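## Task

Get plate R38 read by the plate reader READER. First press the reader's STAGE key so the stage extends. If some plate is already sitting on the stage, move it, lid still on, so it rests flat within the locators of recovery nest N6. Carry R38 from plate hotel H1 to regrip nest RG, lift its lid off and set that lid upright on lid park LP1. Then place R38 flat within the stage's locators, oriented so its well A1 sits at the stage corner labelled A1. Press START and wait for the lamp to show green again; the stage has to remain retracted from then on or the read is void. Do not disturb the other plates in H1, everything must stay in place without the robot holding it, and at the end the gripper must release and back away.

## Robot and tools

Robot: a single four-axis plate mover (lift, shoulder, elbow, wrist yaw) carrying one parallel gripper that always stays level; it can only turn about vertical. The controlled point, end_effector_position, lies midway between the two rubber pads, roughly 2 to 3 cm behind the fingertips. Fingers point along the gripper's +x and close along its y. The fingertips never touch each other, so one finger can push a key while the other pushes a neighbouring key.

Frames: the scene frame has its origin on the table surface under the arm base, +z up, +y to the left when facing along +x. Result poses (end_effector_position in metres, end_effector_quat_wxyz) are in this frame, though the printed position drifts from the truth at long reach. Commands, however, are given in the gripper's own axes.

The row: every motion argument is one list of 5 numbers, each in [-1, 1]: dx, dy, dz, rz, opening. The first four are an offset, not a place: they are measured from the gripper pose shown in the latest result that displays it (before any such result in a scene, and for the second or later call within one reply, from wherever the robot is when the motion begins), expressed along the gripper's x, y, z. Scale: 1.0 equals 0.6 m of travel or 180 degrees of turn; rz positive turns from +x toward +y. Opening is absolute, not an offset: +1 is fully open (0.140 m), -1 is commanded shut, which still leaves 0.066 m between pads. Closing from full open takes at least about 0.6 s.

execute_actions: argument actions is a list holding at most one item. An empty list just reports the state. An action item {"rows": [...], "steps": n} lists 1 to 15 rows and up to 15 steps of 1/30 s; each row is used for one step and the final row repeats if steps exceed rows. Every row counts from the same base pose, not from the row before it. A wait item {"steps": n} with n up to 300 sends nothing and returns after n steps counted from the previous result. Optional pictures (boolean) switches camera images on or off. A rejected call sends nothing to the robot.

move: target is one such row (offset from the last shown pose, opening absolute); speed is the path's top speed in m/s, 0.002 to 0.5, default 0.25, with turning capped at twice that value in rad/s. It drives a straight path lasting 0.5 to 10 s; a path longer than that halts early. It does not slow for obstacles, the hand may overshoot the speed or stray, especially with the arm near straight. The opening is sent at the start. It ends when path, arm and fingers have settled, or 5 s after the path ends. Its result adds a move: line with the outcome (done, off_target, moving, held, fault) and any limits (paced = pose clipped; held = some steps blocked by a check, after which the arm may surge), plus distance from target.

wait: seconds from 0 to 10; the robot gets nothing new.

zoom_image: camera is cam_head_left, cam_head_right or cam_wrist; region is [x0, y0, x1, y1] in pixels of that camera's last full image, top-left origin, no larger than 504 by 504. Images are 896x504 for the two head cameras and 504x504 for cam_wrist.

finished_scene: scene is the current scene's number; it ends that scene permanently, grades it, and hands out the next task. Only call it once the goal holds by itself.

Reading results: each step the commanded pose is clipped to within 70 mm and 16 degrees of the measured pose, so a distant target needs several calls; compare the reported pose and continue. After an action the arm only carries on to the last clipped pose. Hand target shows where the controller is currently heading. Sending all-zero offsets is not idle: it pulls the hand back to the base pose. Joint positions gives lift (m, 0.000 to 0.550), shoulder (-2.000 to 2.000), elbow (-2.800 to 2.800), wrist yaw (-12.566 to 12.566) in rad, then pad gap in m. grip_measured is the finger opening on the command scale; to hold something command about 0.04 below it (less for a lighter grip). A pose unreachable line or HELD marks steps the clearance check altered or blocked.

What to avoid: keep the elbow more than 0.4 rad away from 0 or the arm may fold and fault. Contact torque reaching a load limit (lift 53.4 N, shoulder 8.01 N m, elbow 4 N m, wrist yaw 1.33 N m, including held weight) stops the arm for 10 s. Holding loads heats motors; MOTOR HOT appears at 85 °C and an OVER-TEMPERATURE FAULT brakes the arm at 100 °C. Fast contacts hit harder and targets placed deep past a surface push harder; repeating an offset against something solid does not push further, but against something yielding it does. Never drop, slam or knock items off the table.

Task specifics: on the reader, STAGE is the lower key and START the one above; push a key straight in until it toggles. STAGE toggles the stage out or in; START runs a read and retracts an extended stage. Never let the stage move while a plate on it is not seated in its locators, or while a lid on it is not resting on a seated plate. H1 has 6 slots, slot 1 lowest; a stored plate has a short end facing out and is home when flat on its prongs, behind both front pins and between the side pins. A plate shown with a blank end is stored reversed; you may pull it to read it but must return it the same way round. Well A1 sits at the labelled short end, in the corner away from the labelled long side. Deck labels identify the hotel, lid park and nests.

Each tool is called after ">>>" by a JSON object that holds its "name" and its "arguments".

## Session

>>> {"name": "execute_actions", "arguments": {"actions": []}}

Scene clock: 0.00 s of 7000.00 s.
end_effector_position=(+0.5381, +0.1280, +0.4617) grip_measured=+0.99 end_effector_quat_wxyz=(+1.000, -0.000, -0.000, +0.019)
Joint positions: [ 0.457 -0.424 -1.013 -4.808  0.139]
Motor temperatures (°C, as the motors report them): [31 28 26 26]
Hand target: +0.538, +0.128, +0.462; +1.000, -0.000, -0.000, +0.019
camera_calibration (this result's frames):
cam_wrist: T_world_to_cam=[[0.0321999, -0.999478, 0.00251812, 0.117952], [-0.60273, -0.0214276, -0.797658, 0.683013], [0.797295, 0.0241667, -0.603105, -0.0580235], [0, 0, 0, 1]] pos_world=[0.454136, 0.133928, 0.509519]

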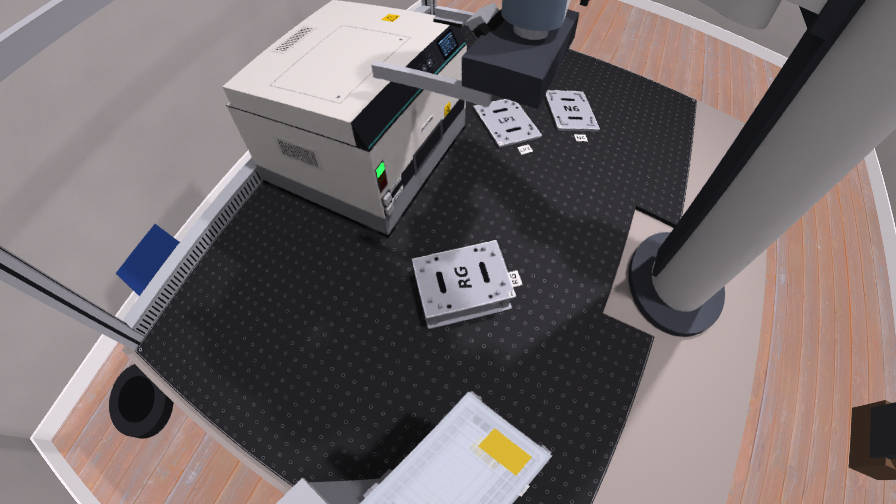

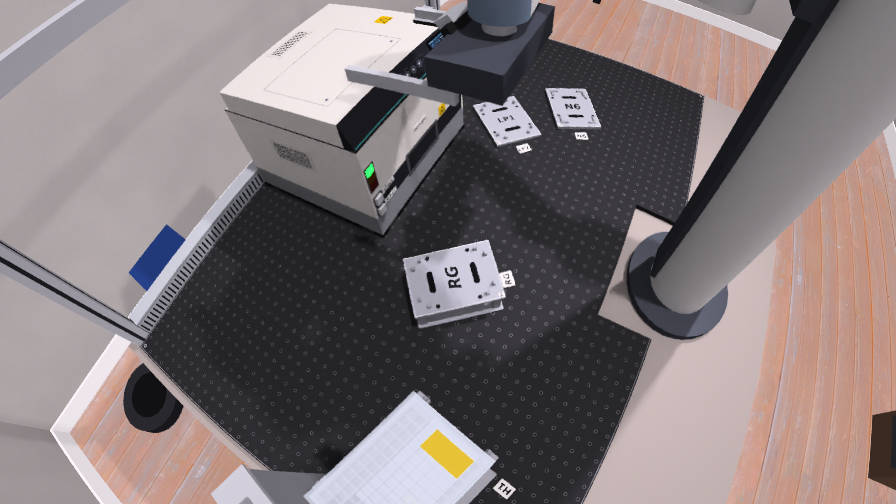

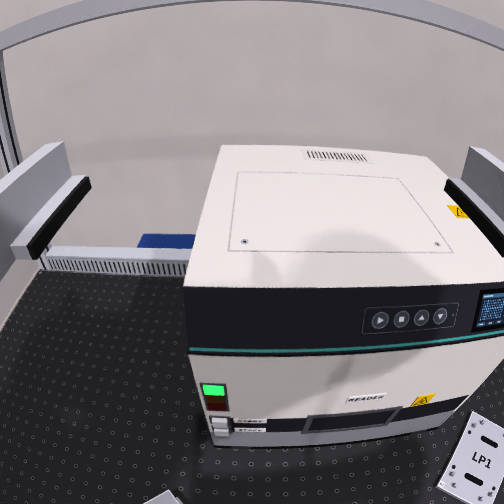

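Mirrored. Go to about (.52,.23,.115).

>>> {"name": "move", "arguments": {"target": [-0.025,0.165,-0.578,0,-1]}}

Scene clock: 4.50 s of 7000.00 s.
end_effector_position=(+0.5194, +0.2264, +0.1149) grip_measured=-1.00 end_effector_quat_wxyz=(+1.000, -0.000, -0.000, +0.019)
Joint positions: [ 0.11  -0.024 -1.227 -4.994  0.066]
Motor temperatures (°C, as the motors report them): [31 28 26 26]
Hand target: +0.520, +0.226, +0.115; +1.000, -0.000, -0.000, +0.019
Off the commanded pose: 0.000 m, 0 deg.
move: done
camera_calibration (this result's frames):
cam_wrist: T_world_to_cam=[[0.0324441, -0.99947, 0.00251812, 0.217671], [-0.602725, -0.0215749, -0.797658, 0.397225], [0.797289, 0.0243616, -0.603105, -0.254709], [0, 0, 0, 1]] pos_world=[0.435432, 0.232331, 0.162686]

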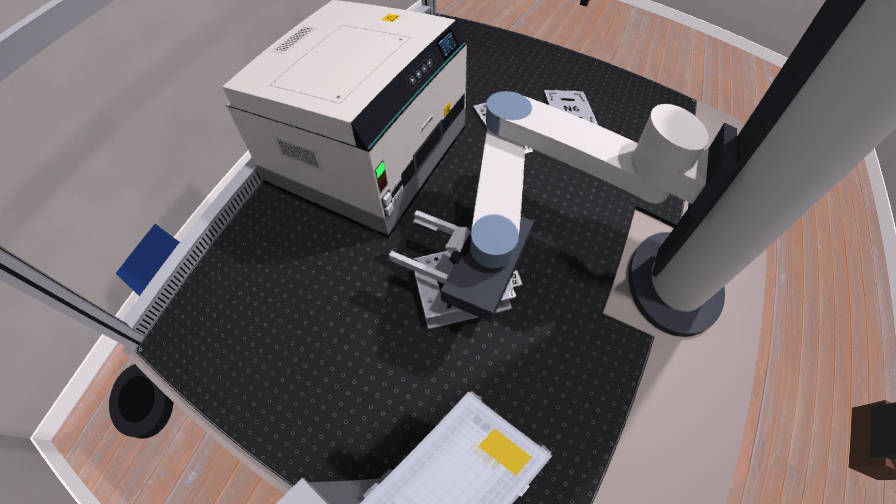

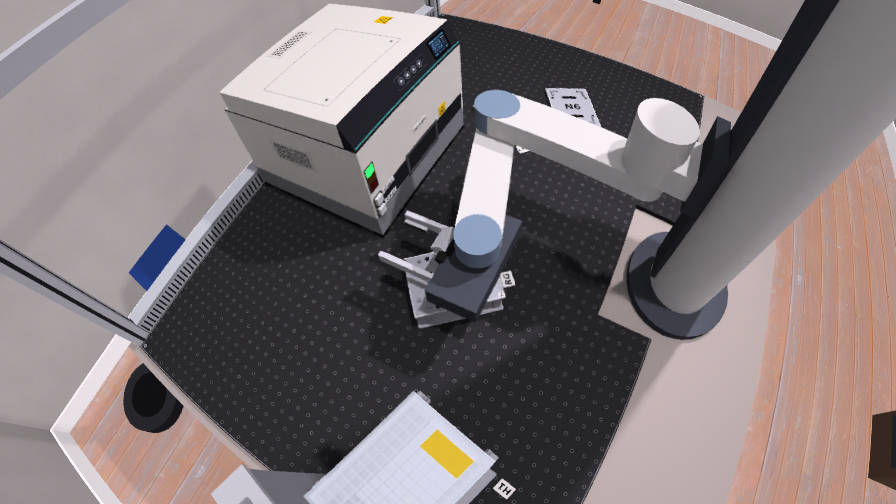

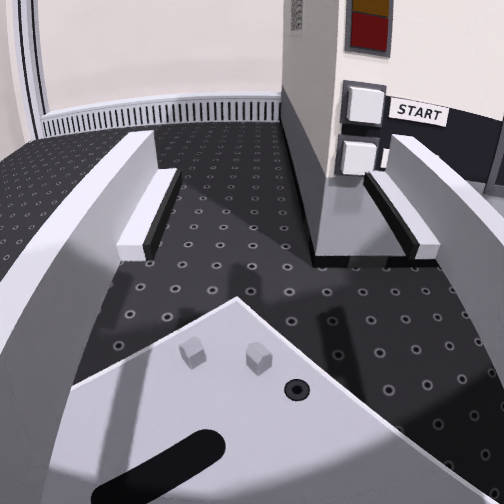

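>>> {"name": "move", "arguments": {"target": [0.08,-0.011,-0.038,0,-1], "speed": 0.1}}

>>> {"name": "move", "arguments": {"target": [0.03,0,0,0,-1], "speed": 0.012}}

>>> {"name": "move", "arguments": {"target": [-0.1,0,0.2,0,-1]}}

>>> {"name": "move", "arguments": {"target": [-0.05,-0.345,0,0,0], "speed": 0.1}}

Scene clock: 9.30 s of 7000.00 s.
end_effector_position=(+0.5677, +0.2214, +0.0920) grip_measured=-1.00 end_effector_quat_wxyz=(+1.000, -0.000, -0.000, +0.019)
Joint positions: [ 0.087 -0.08  -1.381 -4.785  0.066]
Motor temperatures (°C, as the motors report them): [31 28 26 26]
Hand target: +0.568, +0.222, +0.092; +1.000, -0.000, -0.000, +0.019
Off the commanded pose: 0.000 m, 0 deg.
After step 90, 0.97 s passed at rest.
move: done
camera_calibration (this result's frames):
cam_wrist: T_world_to_cam=[[0.0317003, -0.999494, 0.00251812, 0.211643], [-0.602741, -0.0211263, -0.797658, 0.407933], [0.797307, 0.0237682, -0.603105, -0.306754], [0, 0, 0, 1]] pos_world=[0.483746, 0.227445, 0.139853]

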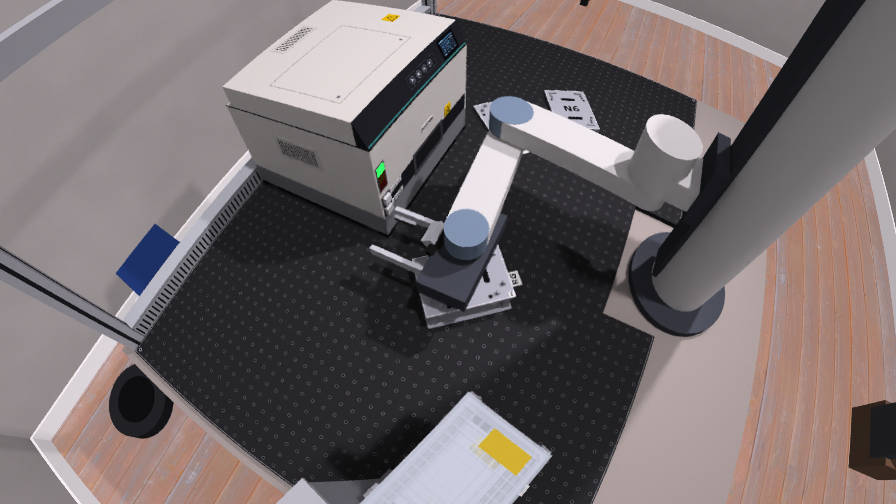

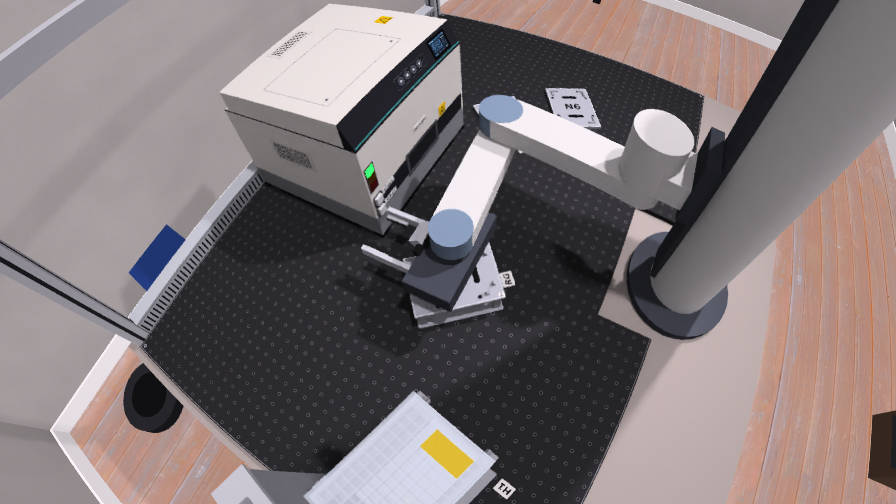

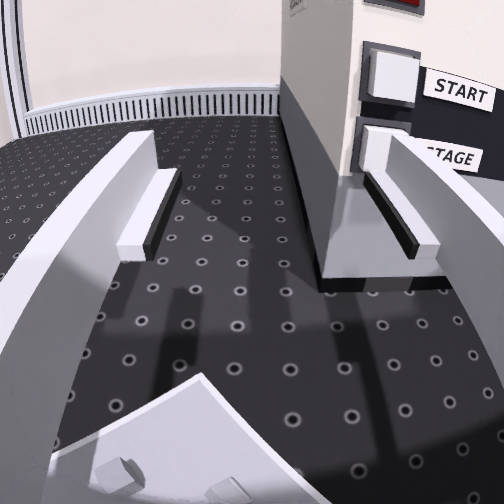

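Scene clock: 11.03 s of 7000.00 s.
end_effector_position=(+0.5851, +0.2221, +0.0920) grip_measured=-1.00 end_effector_quat_wxyz=(+1.000, -0.000, -0.000, +0.018)
Joint positions: [ 0.087 -0.082 -1.452 -4.713  0.066]
Motor temperatures (°C, as the motors report them): [31 28 26 26]
Hand target: +0.586, +0.222, +0.092; +1.000, -0.000, -0.000, +0.019
Off the commanded pose: 0.001 m, 0 deg.
move: done
camera_calibration (this result's frames):
cam_wrist: T_world_to_cam=[[0.0308323, -0.999521, 0.00251812, 0.21223], [-0.602759, -0.0206029, -0.797658, 0.418331], [0.797328, 0.0230758, -0.603105, -0.320504], [0, 0, 0, 1]] pos_world=[0.501155, 0.228144, 0.139853]

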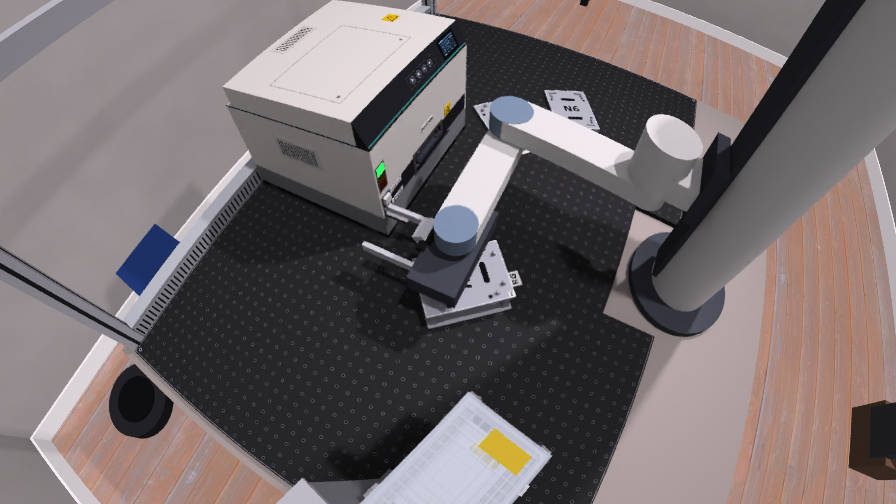

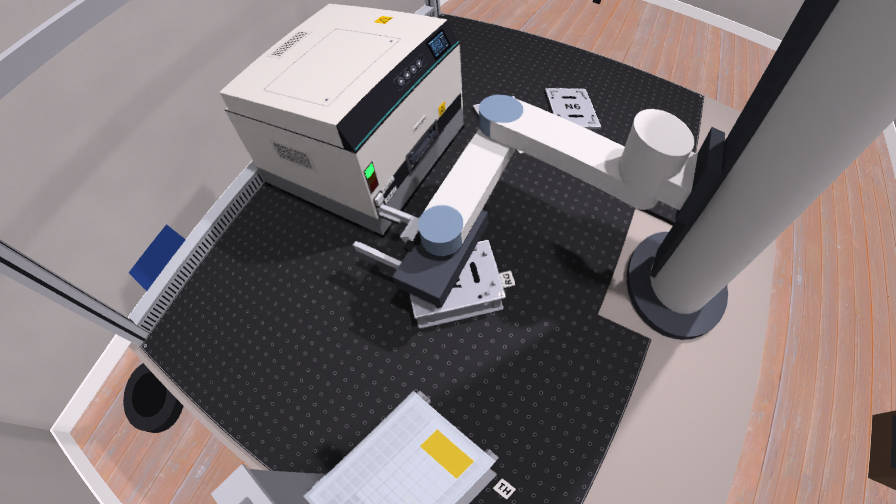

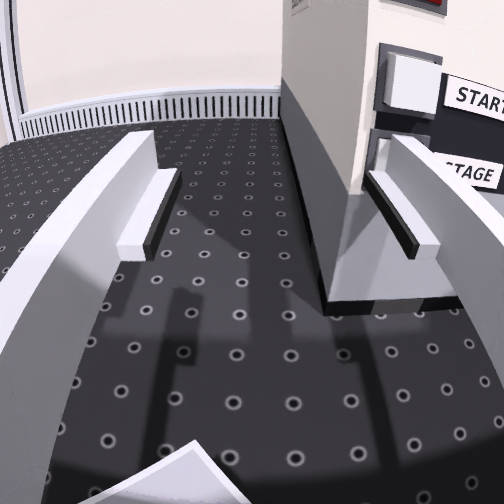

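Scene clock: 12.00 s of 7000.00 s.
end_effector_position=(+0.5251, +0.2200, +0.2121) grip_measured=-1.00 end_effector_quat_wxyz=(+1.000, -0.000, -0.000, +0.019)
Joint positions: [ 0.207 -0.053 -1.224 -4.969  0.066]
Motor temperatures (°C, as the motors report them): [31 28 26 26]
Hand target: +0.525, +0.220, +0.212; +1.000, -0.000, -0.000, +0.018
Off the commanded pose: 0.000 m, 0 deg.
move: done
camera_calibration (this result's frames):
cam_wrist: T_world_to_cam=[[0.0314792, -0.999501, 0.00251812, 0.211386], [-0.602745, -0.020993, -0.797658, 0.477925], [0.797313, 0.0235919, -0.603105, -0.2003], [0, 0, 0, 1]] pos_world=[0.441115, 0.226039, 0.259886]

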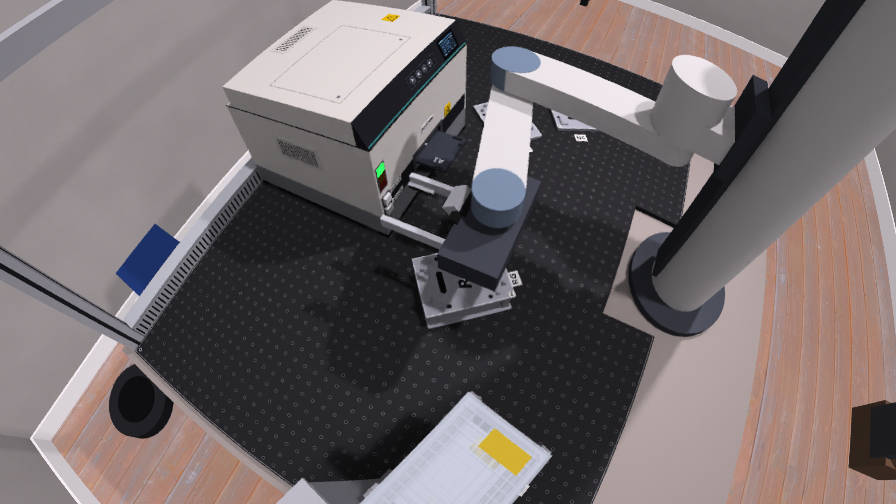

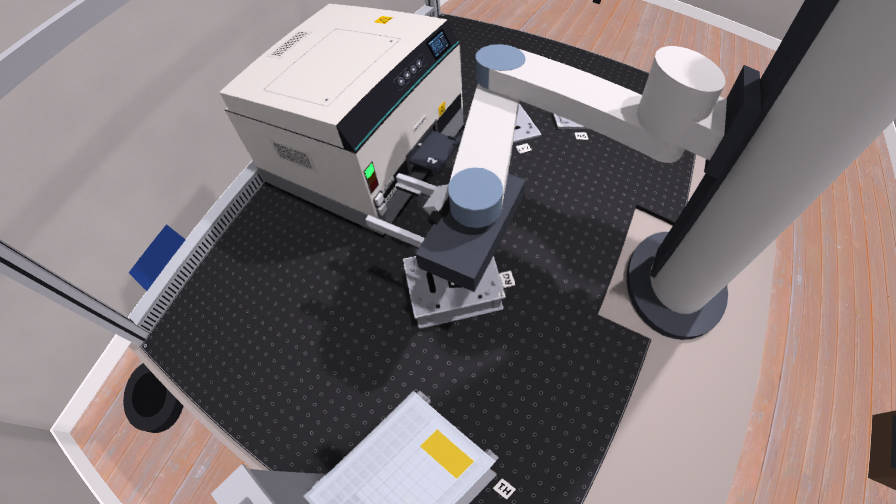

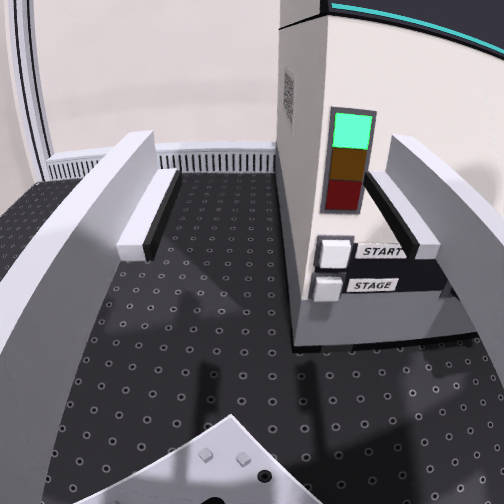

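Scene clock: 14.40 s of 7000.00 s.
end_effector_position=(+0.5026, +0.0120, +0.2121) grip_measured=+0.00 end_effector_quat_wxyz=(+1.000, -0.000, -0.000, +0.018)
Joint positions: [ 0.207 -0.972 -0.724 -4.551  0.103]
Motor temperatures (°C, as the motors report them): [31 28 26 26]
Hand target: +0.503, +0.012, +0.212; +1.000, -0.000, -0.000, +0.019
Off the commanded pose: 0.000 m, 0 deg.
move: done
camera_calibration (this result's frames):
cam_wrist: T_world_to_cam=[[0.0308765, -0.99952, 0.00251812, 0.00446619], [-0.602758, -0.0206295, -0.797658, 0.45999], [0.797327, 0.023111, -0.603105, -0.177444], [0, 0, 0, 1]] pos_world=[0.418606, 0.0180543, 0.259886]

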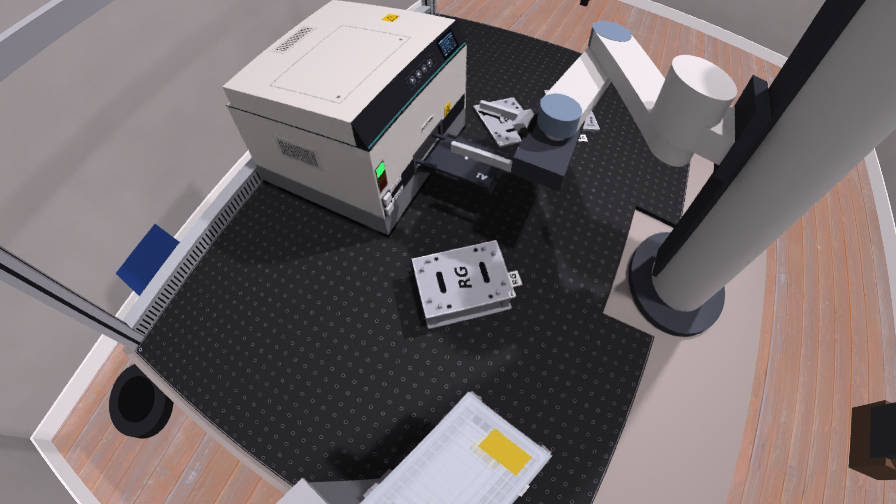

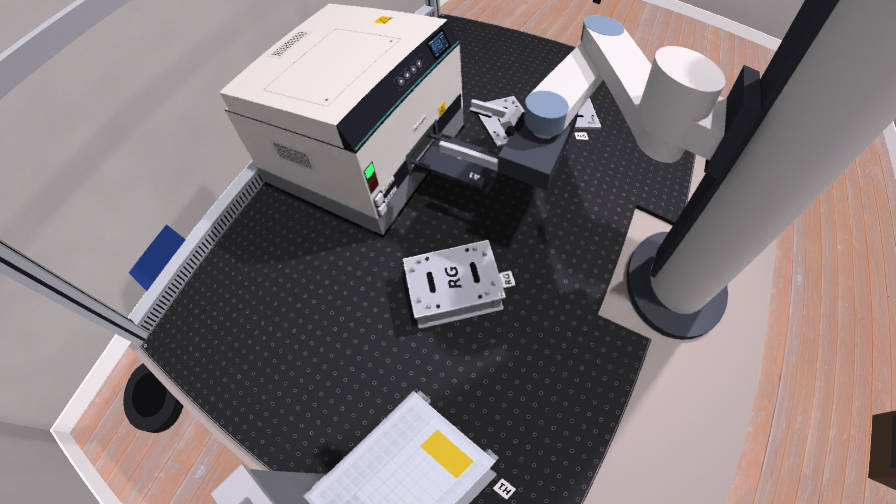

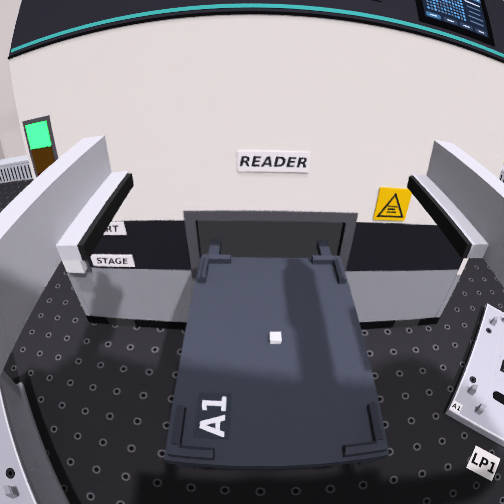

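>>> {"name": "move", "arguments": {"target": [-0.155,0.34,0,0.222,0]}}

>>> {"name": "move", "arguments": {"target": [-0.06,0.39,0.05,0.2,0]}}

Scene clock: 22.40 s of 7000.00 s.
end_effector_position=(+0.4023, +0.2125, +0.2121) grip_measured=+0.00 end_effector_quat_wxyz=(+0.933, -0.000, -0.000, +0.359)
Joint positions: [ 0.207 -0.255 -0.654 -4.641  0.103]
Motor temperatures (°C, as the motors report them): [31 28 26 26]
Hand target: +0.402, +0.212, +0.212; +0.933, -0.000, -0.000, +0.359
Off the commanded pose: 0.000 m, 0 deg.
After step 90, 3.23 s passed at rest.
move: done
camera_calibration (this result's frames):
cam_wrist: T_world_to_cam=[[0.665702, -0.746214, 0.00251812, -0.101254], [-0.448711, -0.40299, -0.797658, 0.42296], [0.596238, 0.529872, -0.603105, -0.128913], [0, 0, 0, 1]] pos_world=[0.334055, 0.163199, 0.259884]

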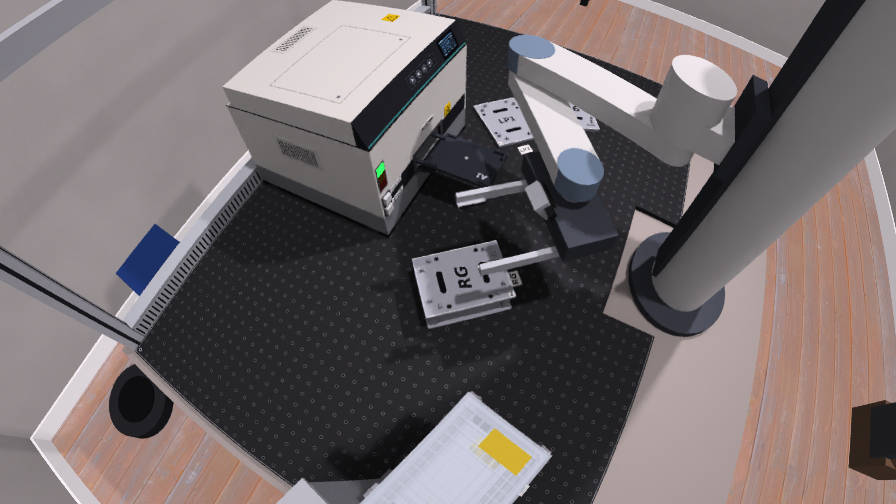

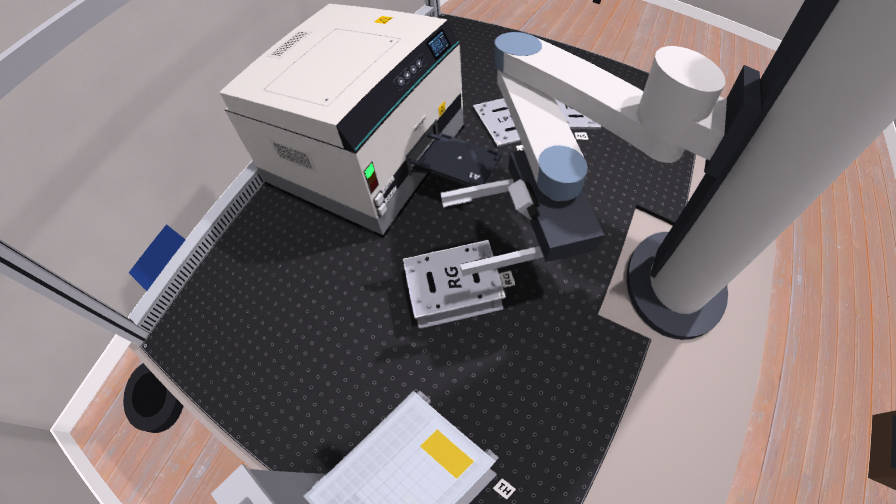

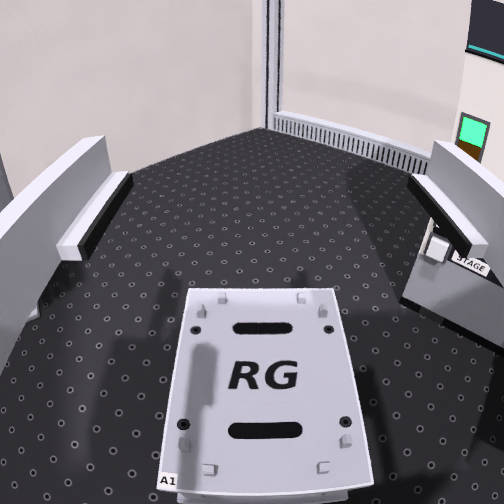

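Scene clock: 24.03 s of 7000.00 s.
end_effector_position=(+0.2190, +0.3622, +0.2421) grip_measured=+0.00 end_effector_quat_wxyz=(+0.777, -0.000, -0.000, +0.630)
Joint positions: [ 0.237  0.537 -0.886 -4.572  0.103]
Motor temperatures (°C, as the motors report them): [31 28 26 26]
Hand target: +0.219, +0.362, +0.242; +0.777, -0.000, -0.000, +0.630
Off the commanded pose: 0.000 m, 0 deg.
move: done
camera_calibration (this result's frames):
cam_wrist: T_world_to_cam=[[0.977145, -0.21256, 0.00251812, -0.129055], [-0.126234, -0.589752, -0.797658, 0.422021], [0.171035, 0.779109, -0.603105, -0.078011], [0, 0, 0, 1]] pos_world=[0.192722, 0.282235, 0.289905]

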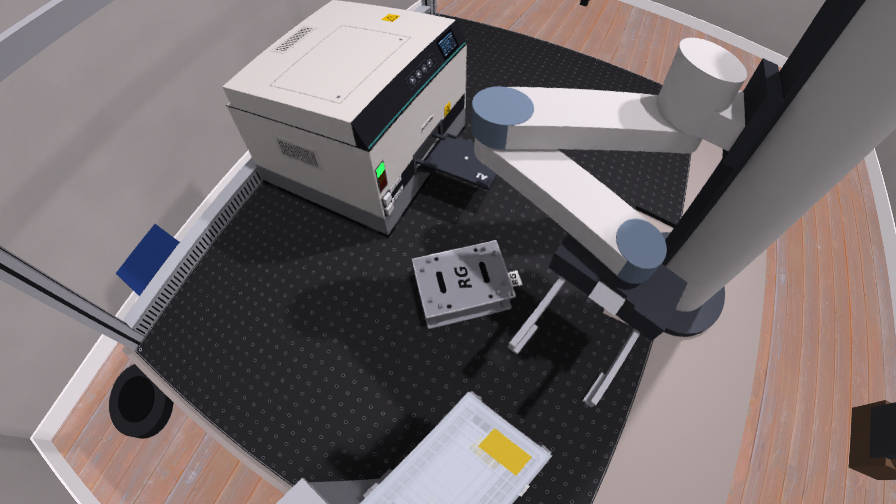

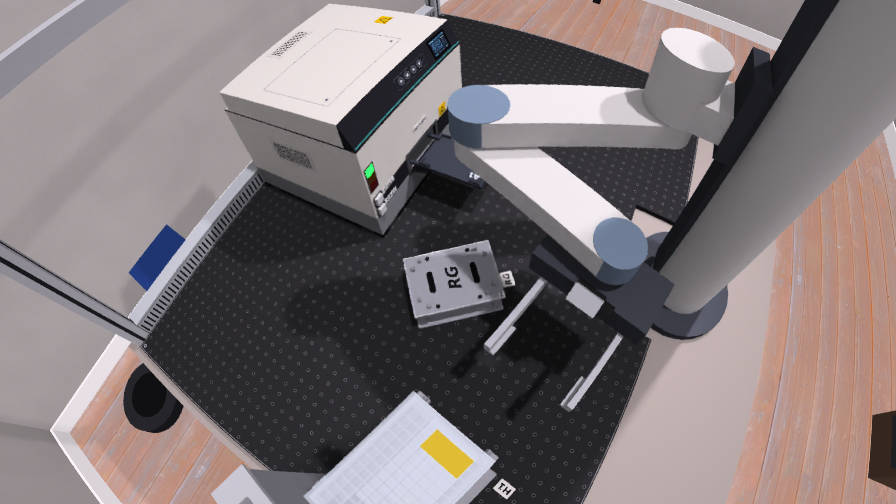

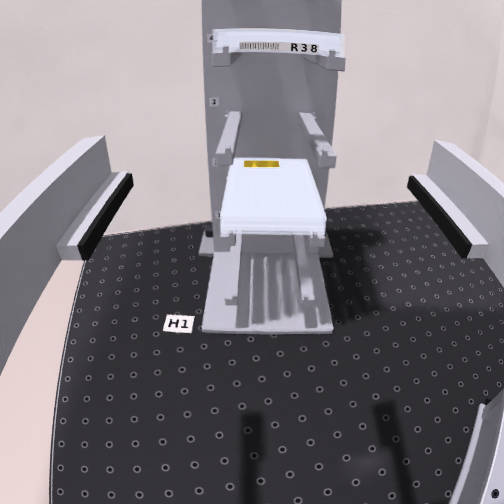

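>>> {"name": "move", "arguments": {"target": [0.15,-0.018,0.075,0,0.3]}}

Scene clock: 27.70 s of 7000.00 s.
end_effector_position=(+0.2484, +0.4481, +0.2871) grip_measured=+0.30 end_effector_quat_wxyz=(+0.777, -0.000, -0.000, +0.629)
Joint positions: [ 0.282  0.605 -1.29  -4.237  0.114]
Motor temperatures (°C, as the motors report them): [31 28 26 26]
Hand target: +0.248, +0.448, +0.287; +0.777, -0.000, -0.000, +0.630
Off the commanded pose: 0.000 m, 0 deg.
move: done
camera_calibration (this result's frames):
cam_wrist: T_world_to_cam=[[0.977017, -0.213146, 0.00251812, -0.139359], [-0.126588, -0.589676, -0.797658, 0.512322], [0.171502, 0.779006, -0.603105, -0.122816], [0, 0, 0, 1]] pos_world=[0.222073, 0.368074, 0.334938]

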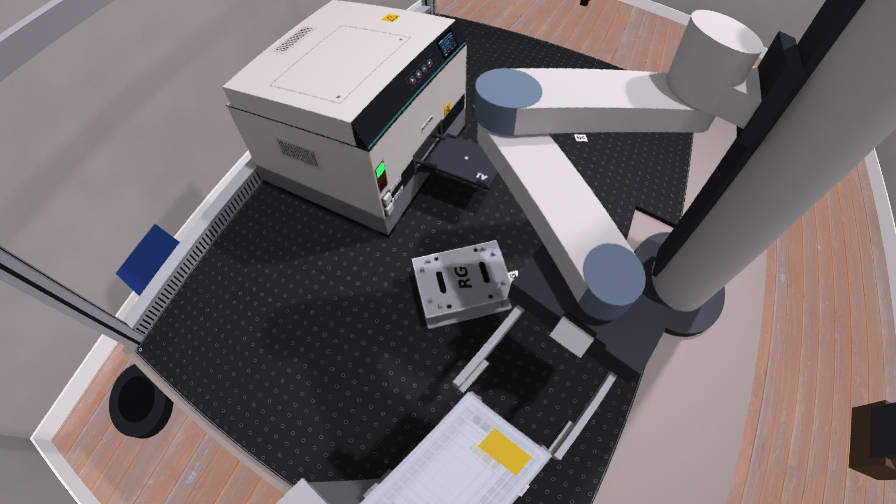

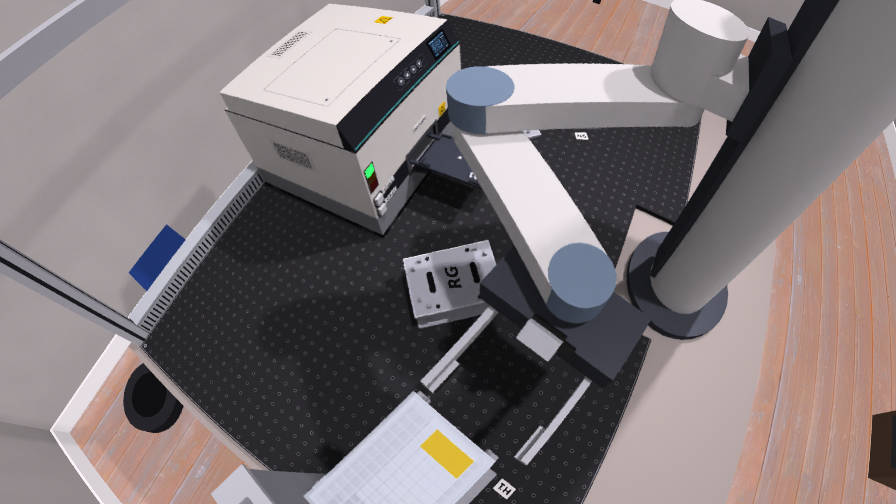

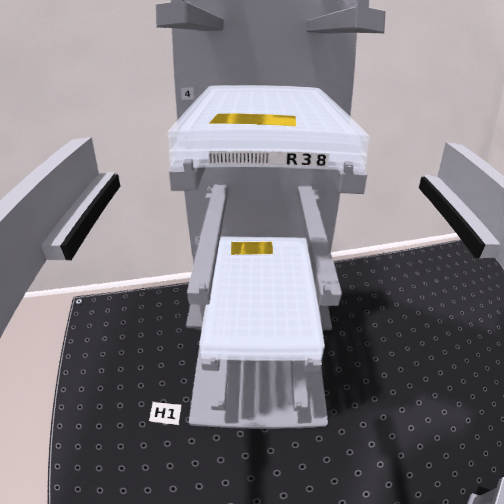

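>>> {"name": "move", "arguments": {"target": [0.178,-0.0025,-0.005,-0.009,0.3], "speed": 0.08}}

>>> {"name": "move", "arguments": {"target": [0,0,0,0,-0.4]}}

Scene clock: 32.50 s of 7000.00 s.
end_effector_position=(+0.2721, +0.5522, +0.2842) grip_measured=+0.30 end_effector_quat_wxyz=(+0.786, -0.000, -0.000, +0.618)
Joint positions: [ 0.279  0.845 -1.883 -3.912  0.114]
Motor temperatures (°C, as the motors report them): [31 28 26 26]
Hand target: +0.272, +0.552, +0.284; +0.786, -0.000, -0.000, +0.618
Off the commanded pose: 0.000 m, 0 deg.
After step 90, 0.17 s passed at rest.
move: done
camera_calibration (this result's frames):
cam_wrist: T_world_to_cam=[[0.970538, -0.240933, 0.00251812, -0.123262], [-0.14336, -0.585825, -0.797658, 0.576805], [0.193657, 0.773796, -0.603105, -0.212967], [0, 0, 0, 1]] pos_world=[0.243564, 0.473002, 0.331962]

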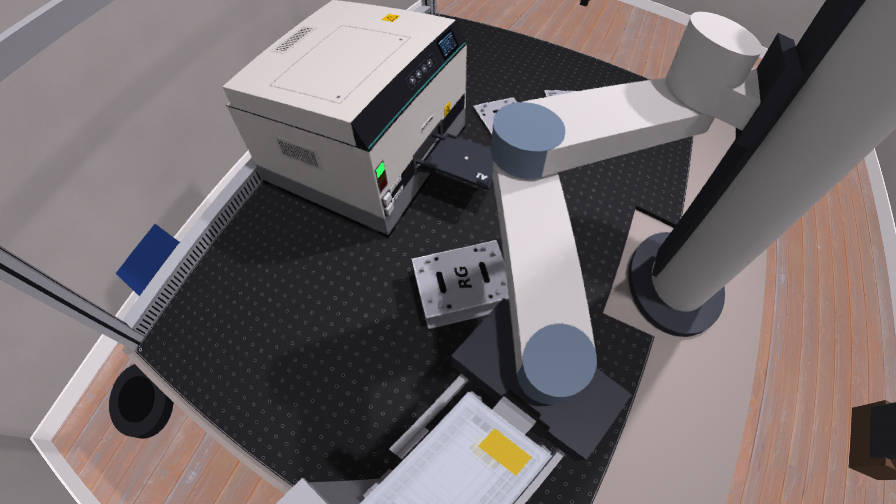

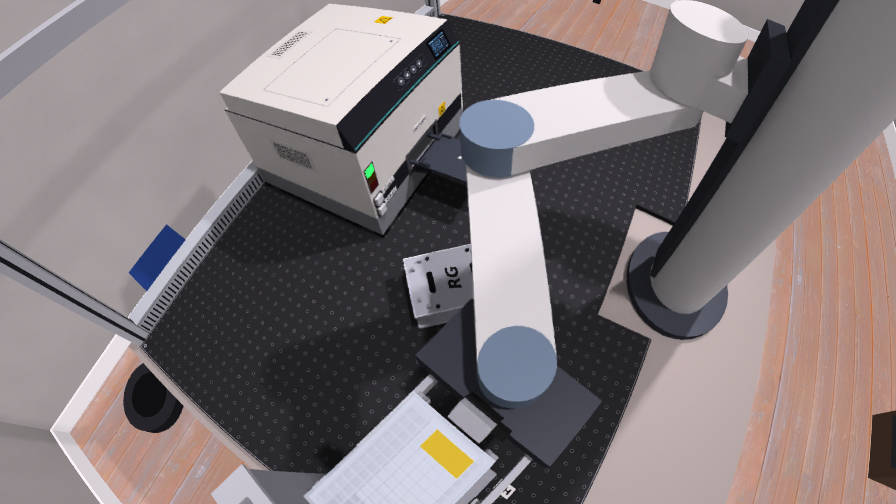

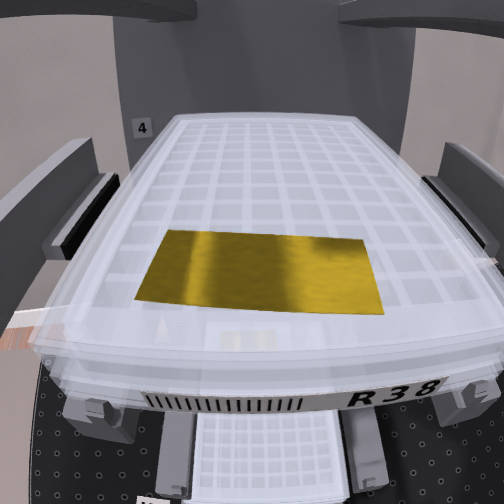

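Scene clock: 33.00 s of 7000.00 s.
end_effector_position=(+0.2721, +0.5522, +0.2842) grip_measured=-0.40 end_effector_quat_wxyz=(+0.786, -0.000, -0.000, +0.618)
Joint positions: [ 0.279  0.845 -1.883 -3.912  0.088]
Motor temperatures (°C, as the motors report them): [31 28 26 26]
Hand target: +0.272, +0.552, +0.284; +0.786, -0.000, -0.000, +0.618
Off the commanded pose: 0.000 m, 0 deg.
move: done
camera_calibration (this result's frames):
cam_wrist: T_world_to_cam=[[0.970539, -0.24093, 0.00251812, -0.123264], [-0.143358, -0.585825, -0.797658, 0.576805], [0.193655, 0.773797, -0.603105, -0.212966], [0, 0, 0, 1]] pos_world=[0.243564, 0.473002, 0.331962]

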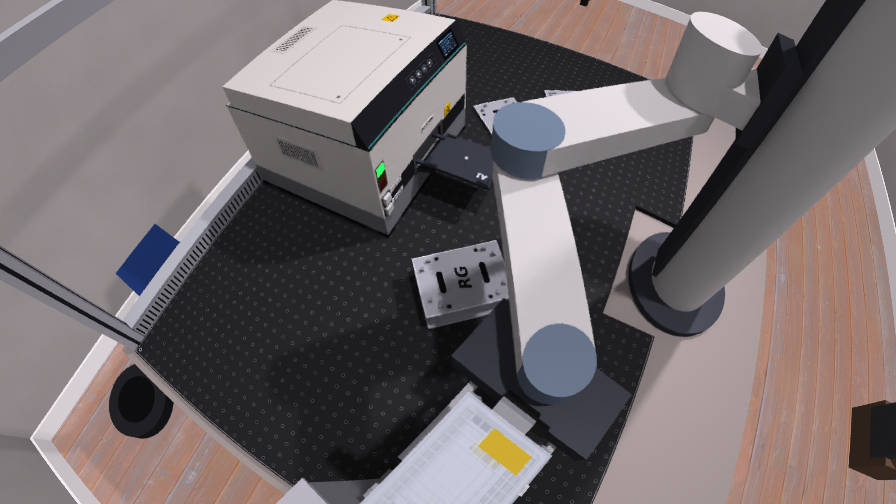

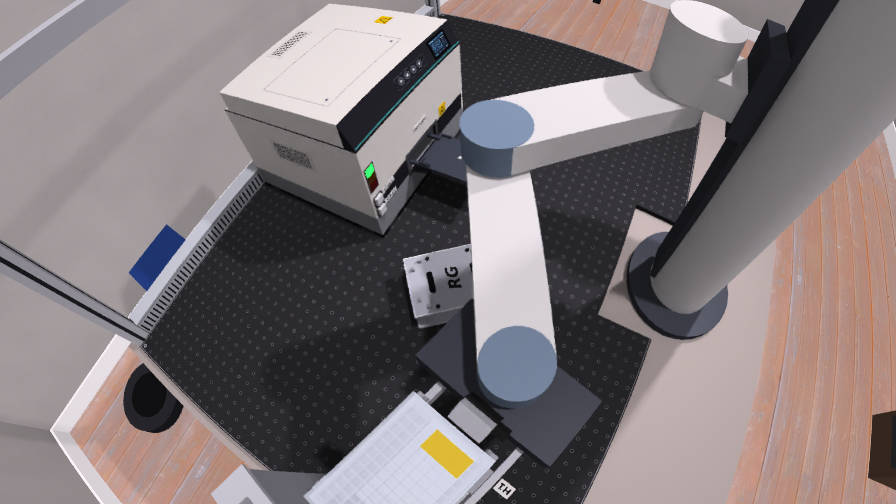

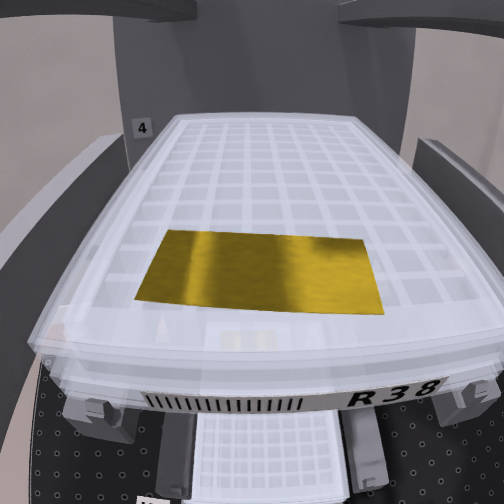

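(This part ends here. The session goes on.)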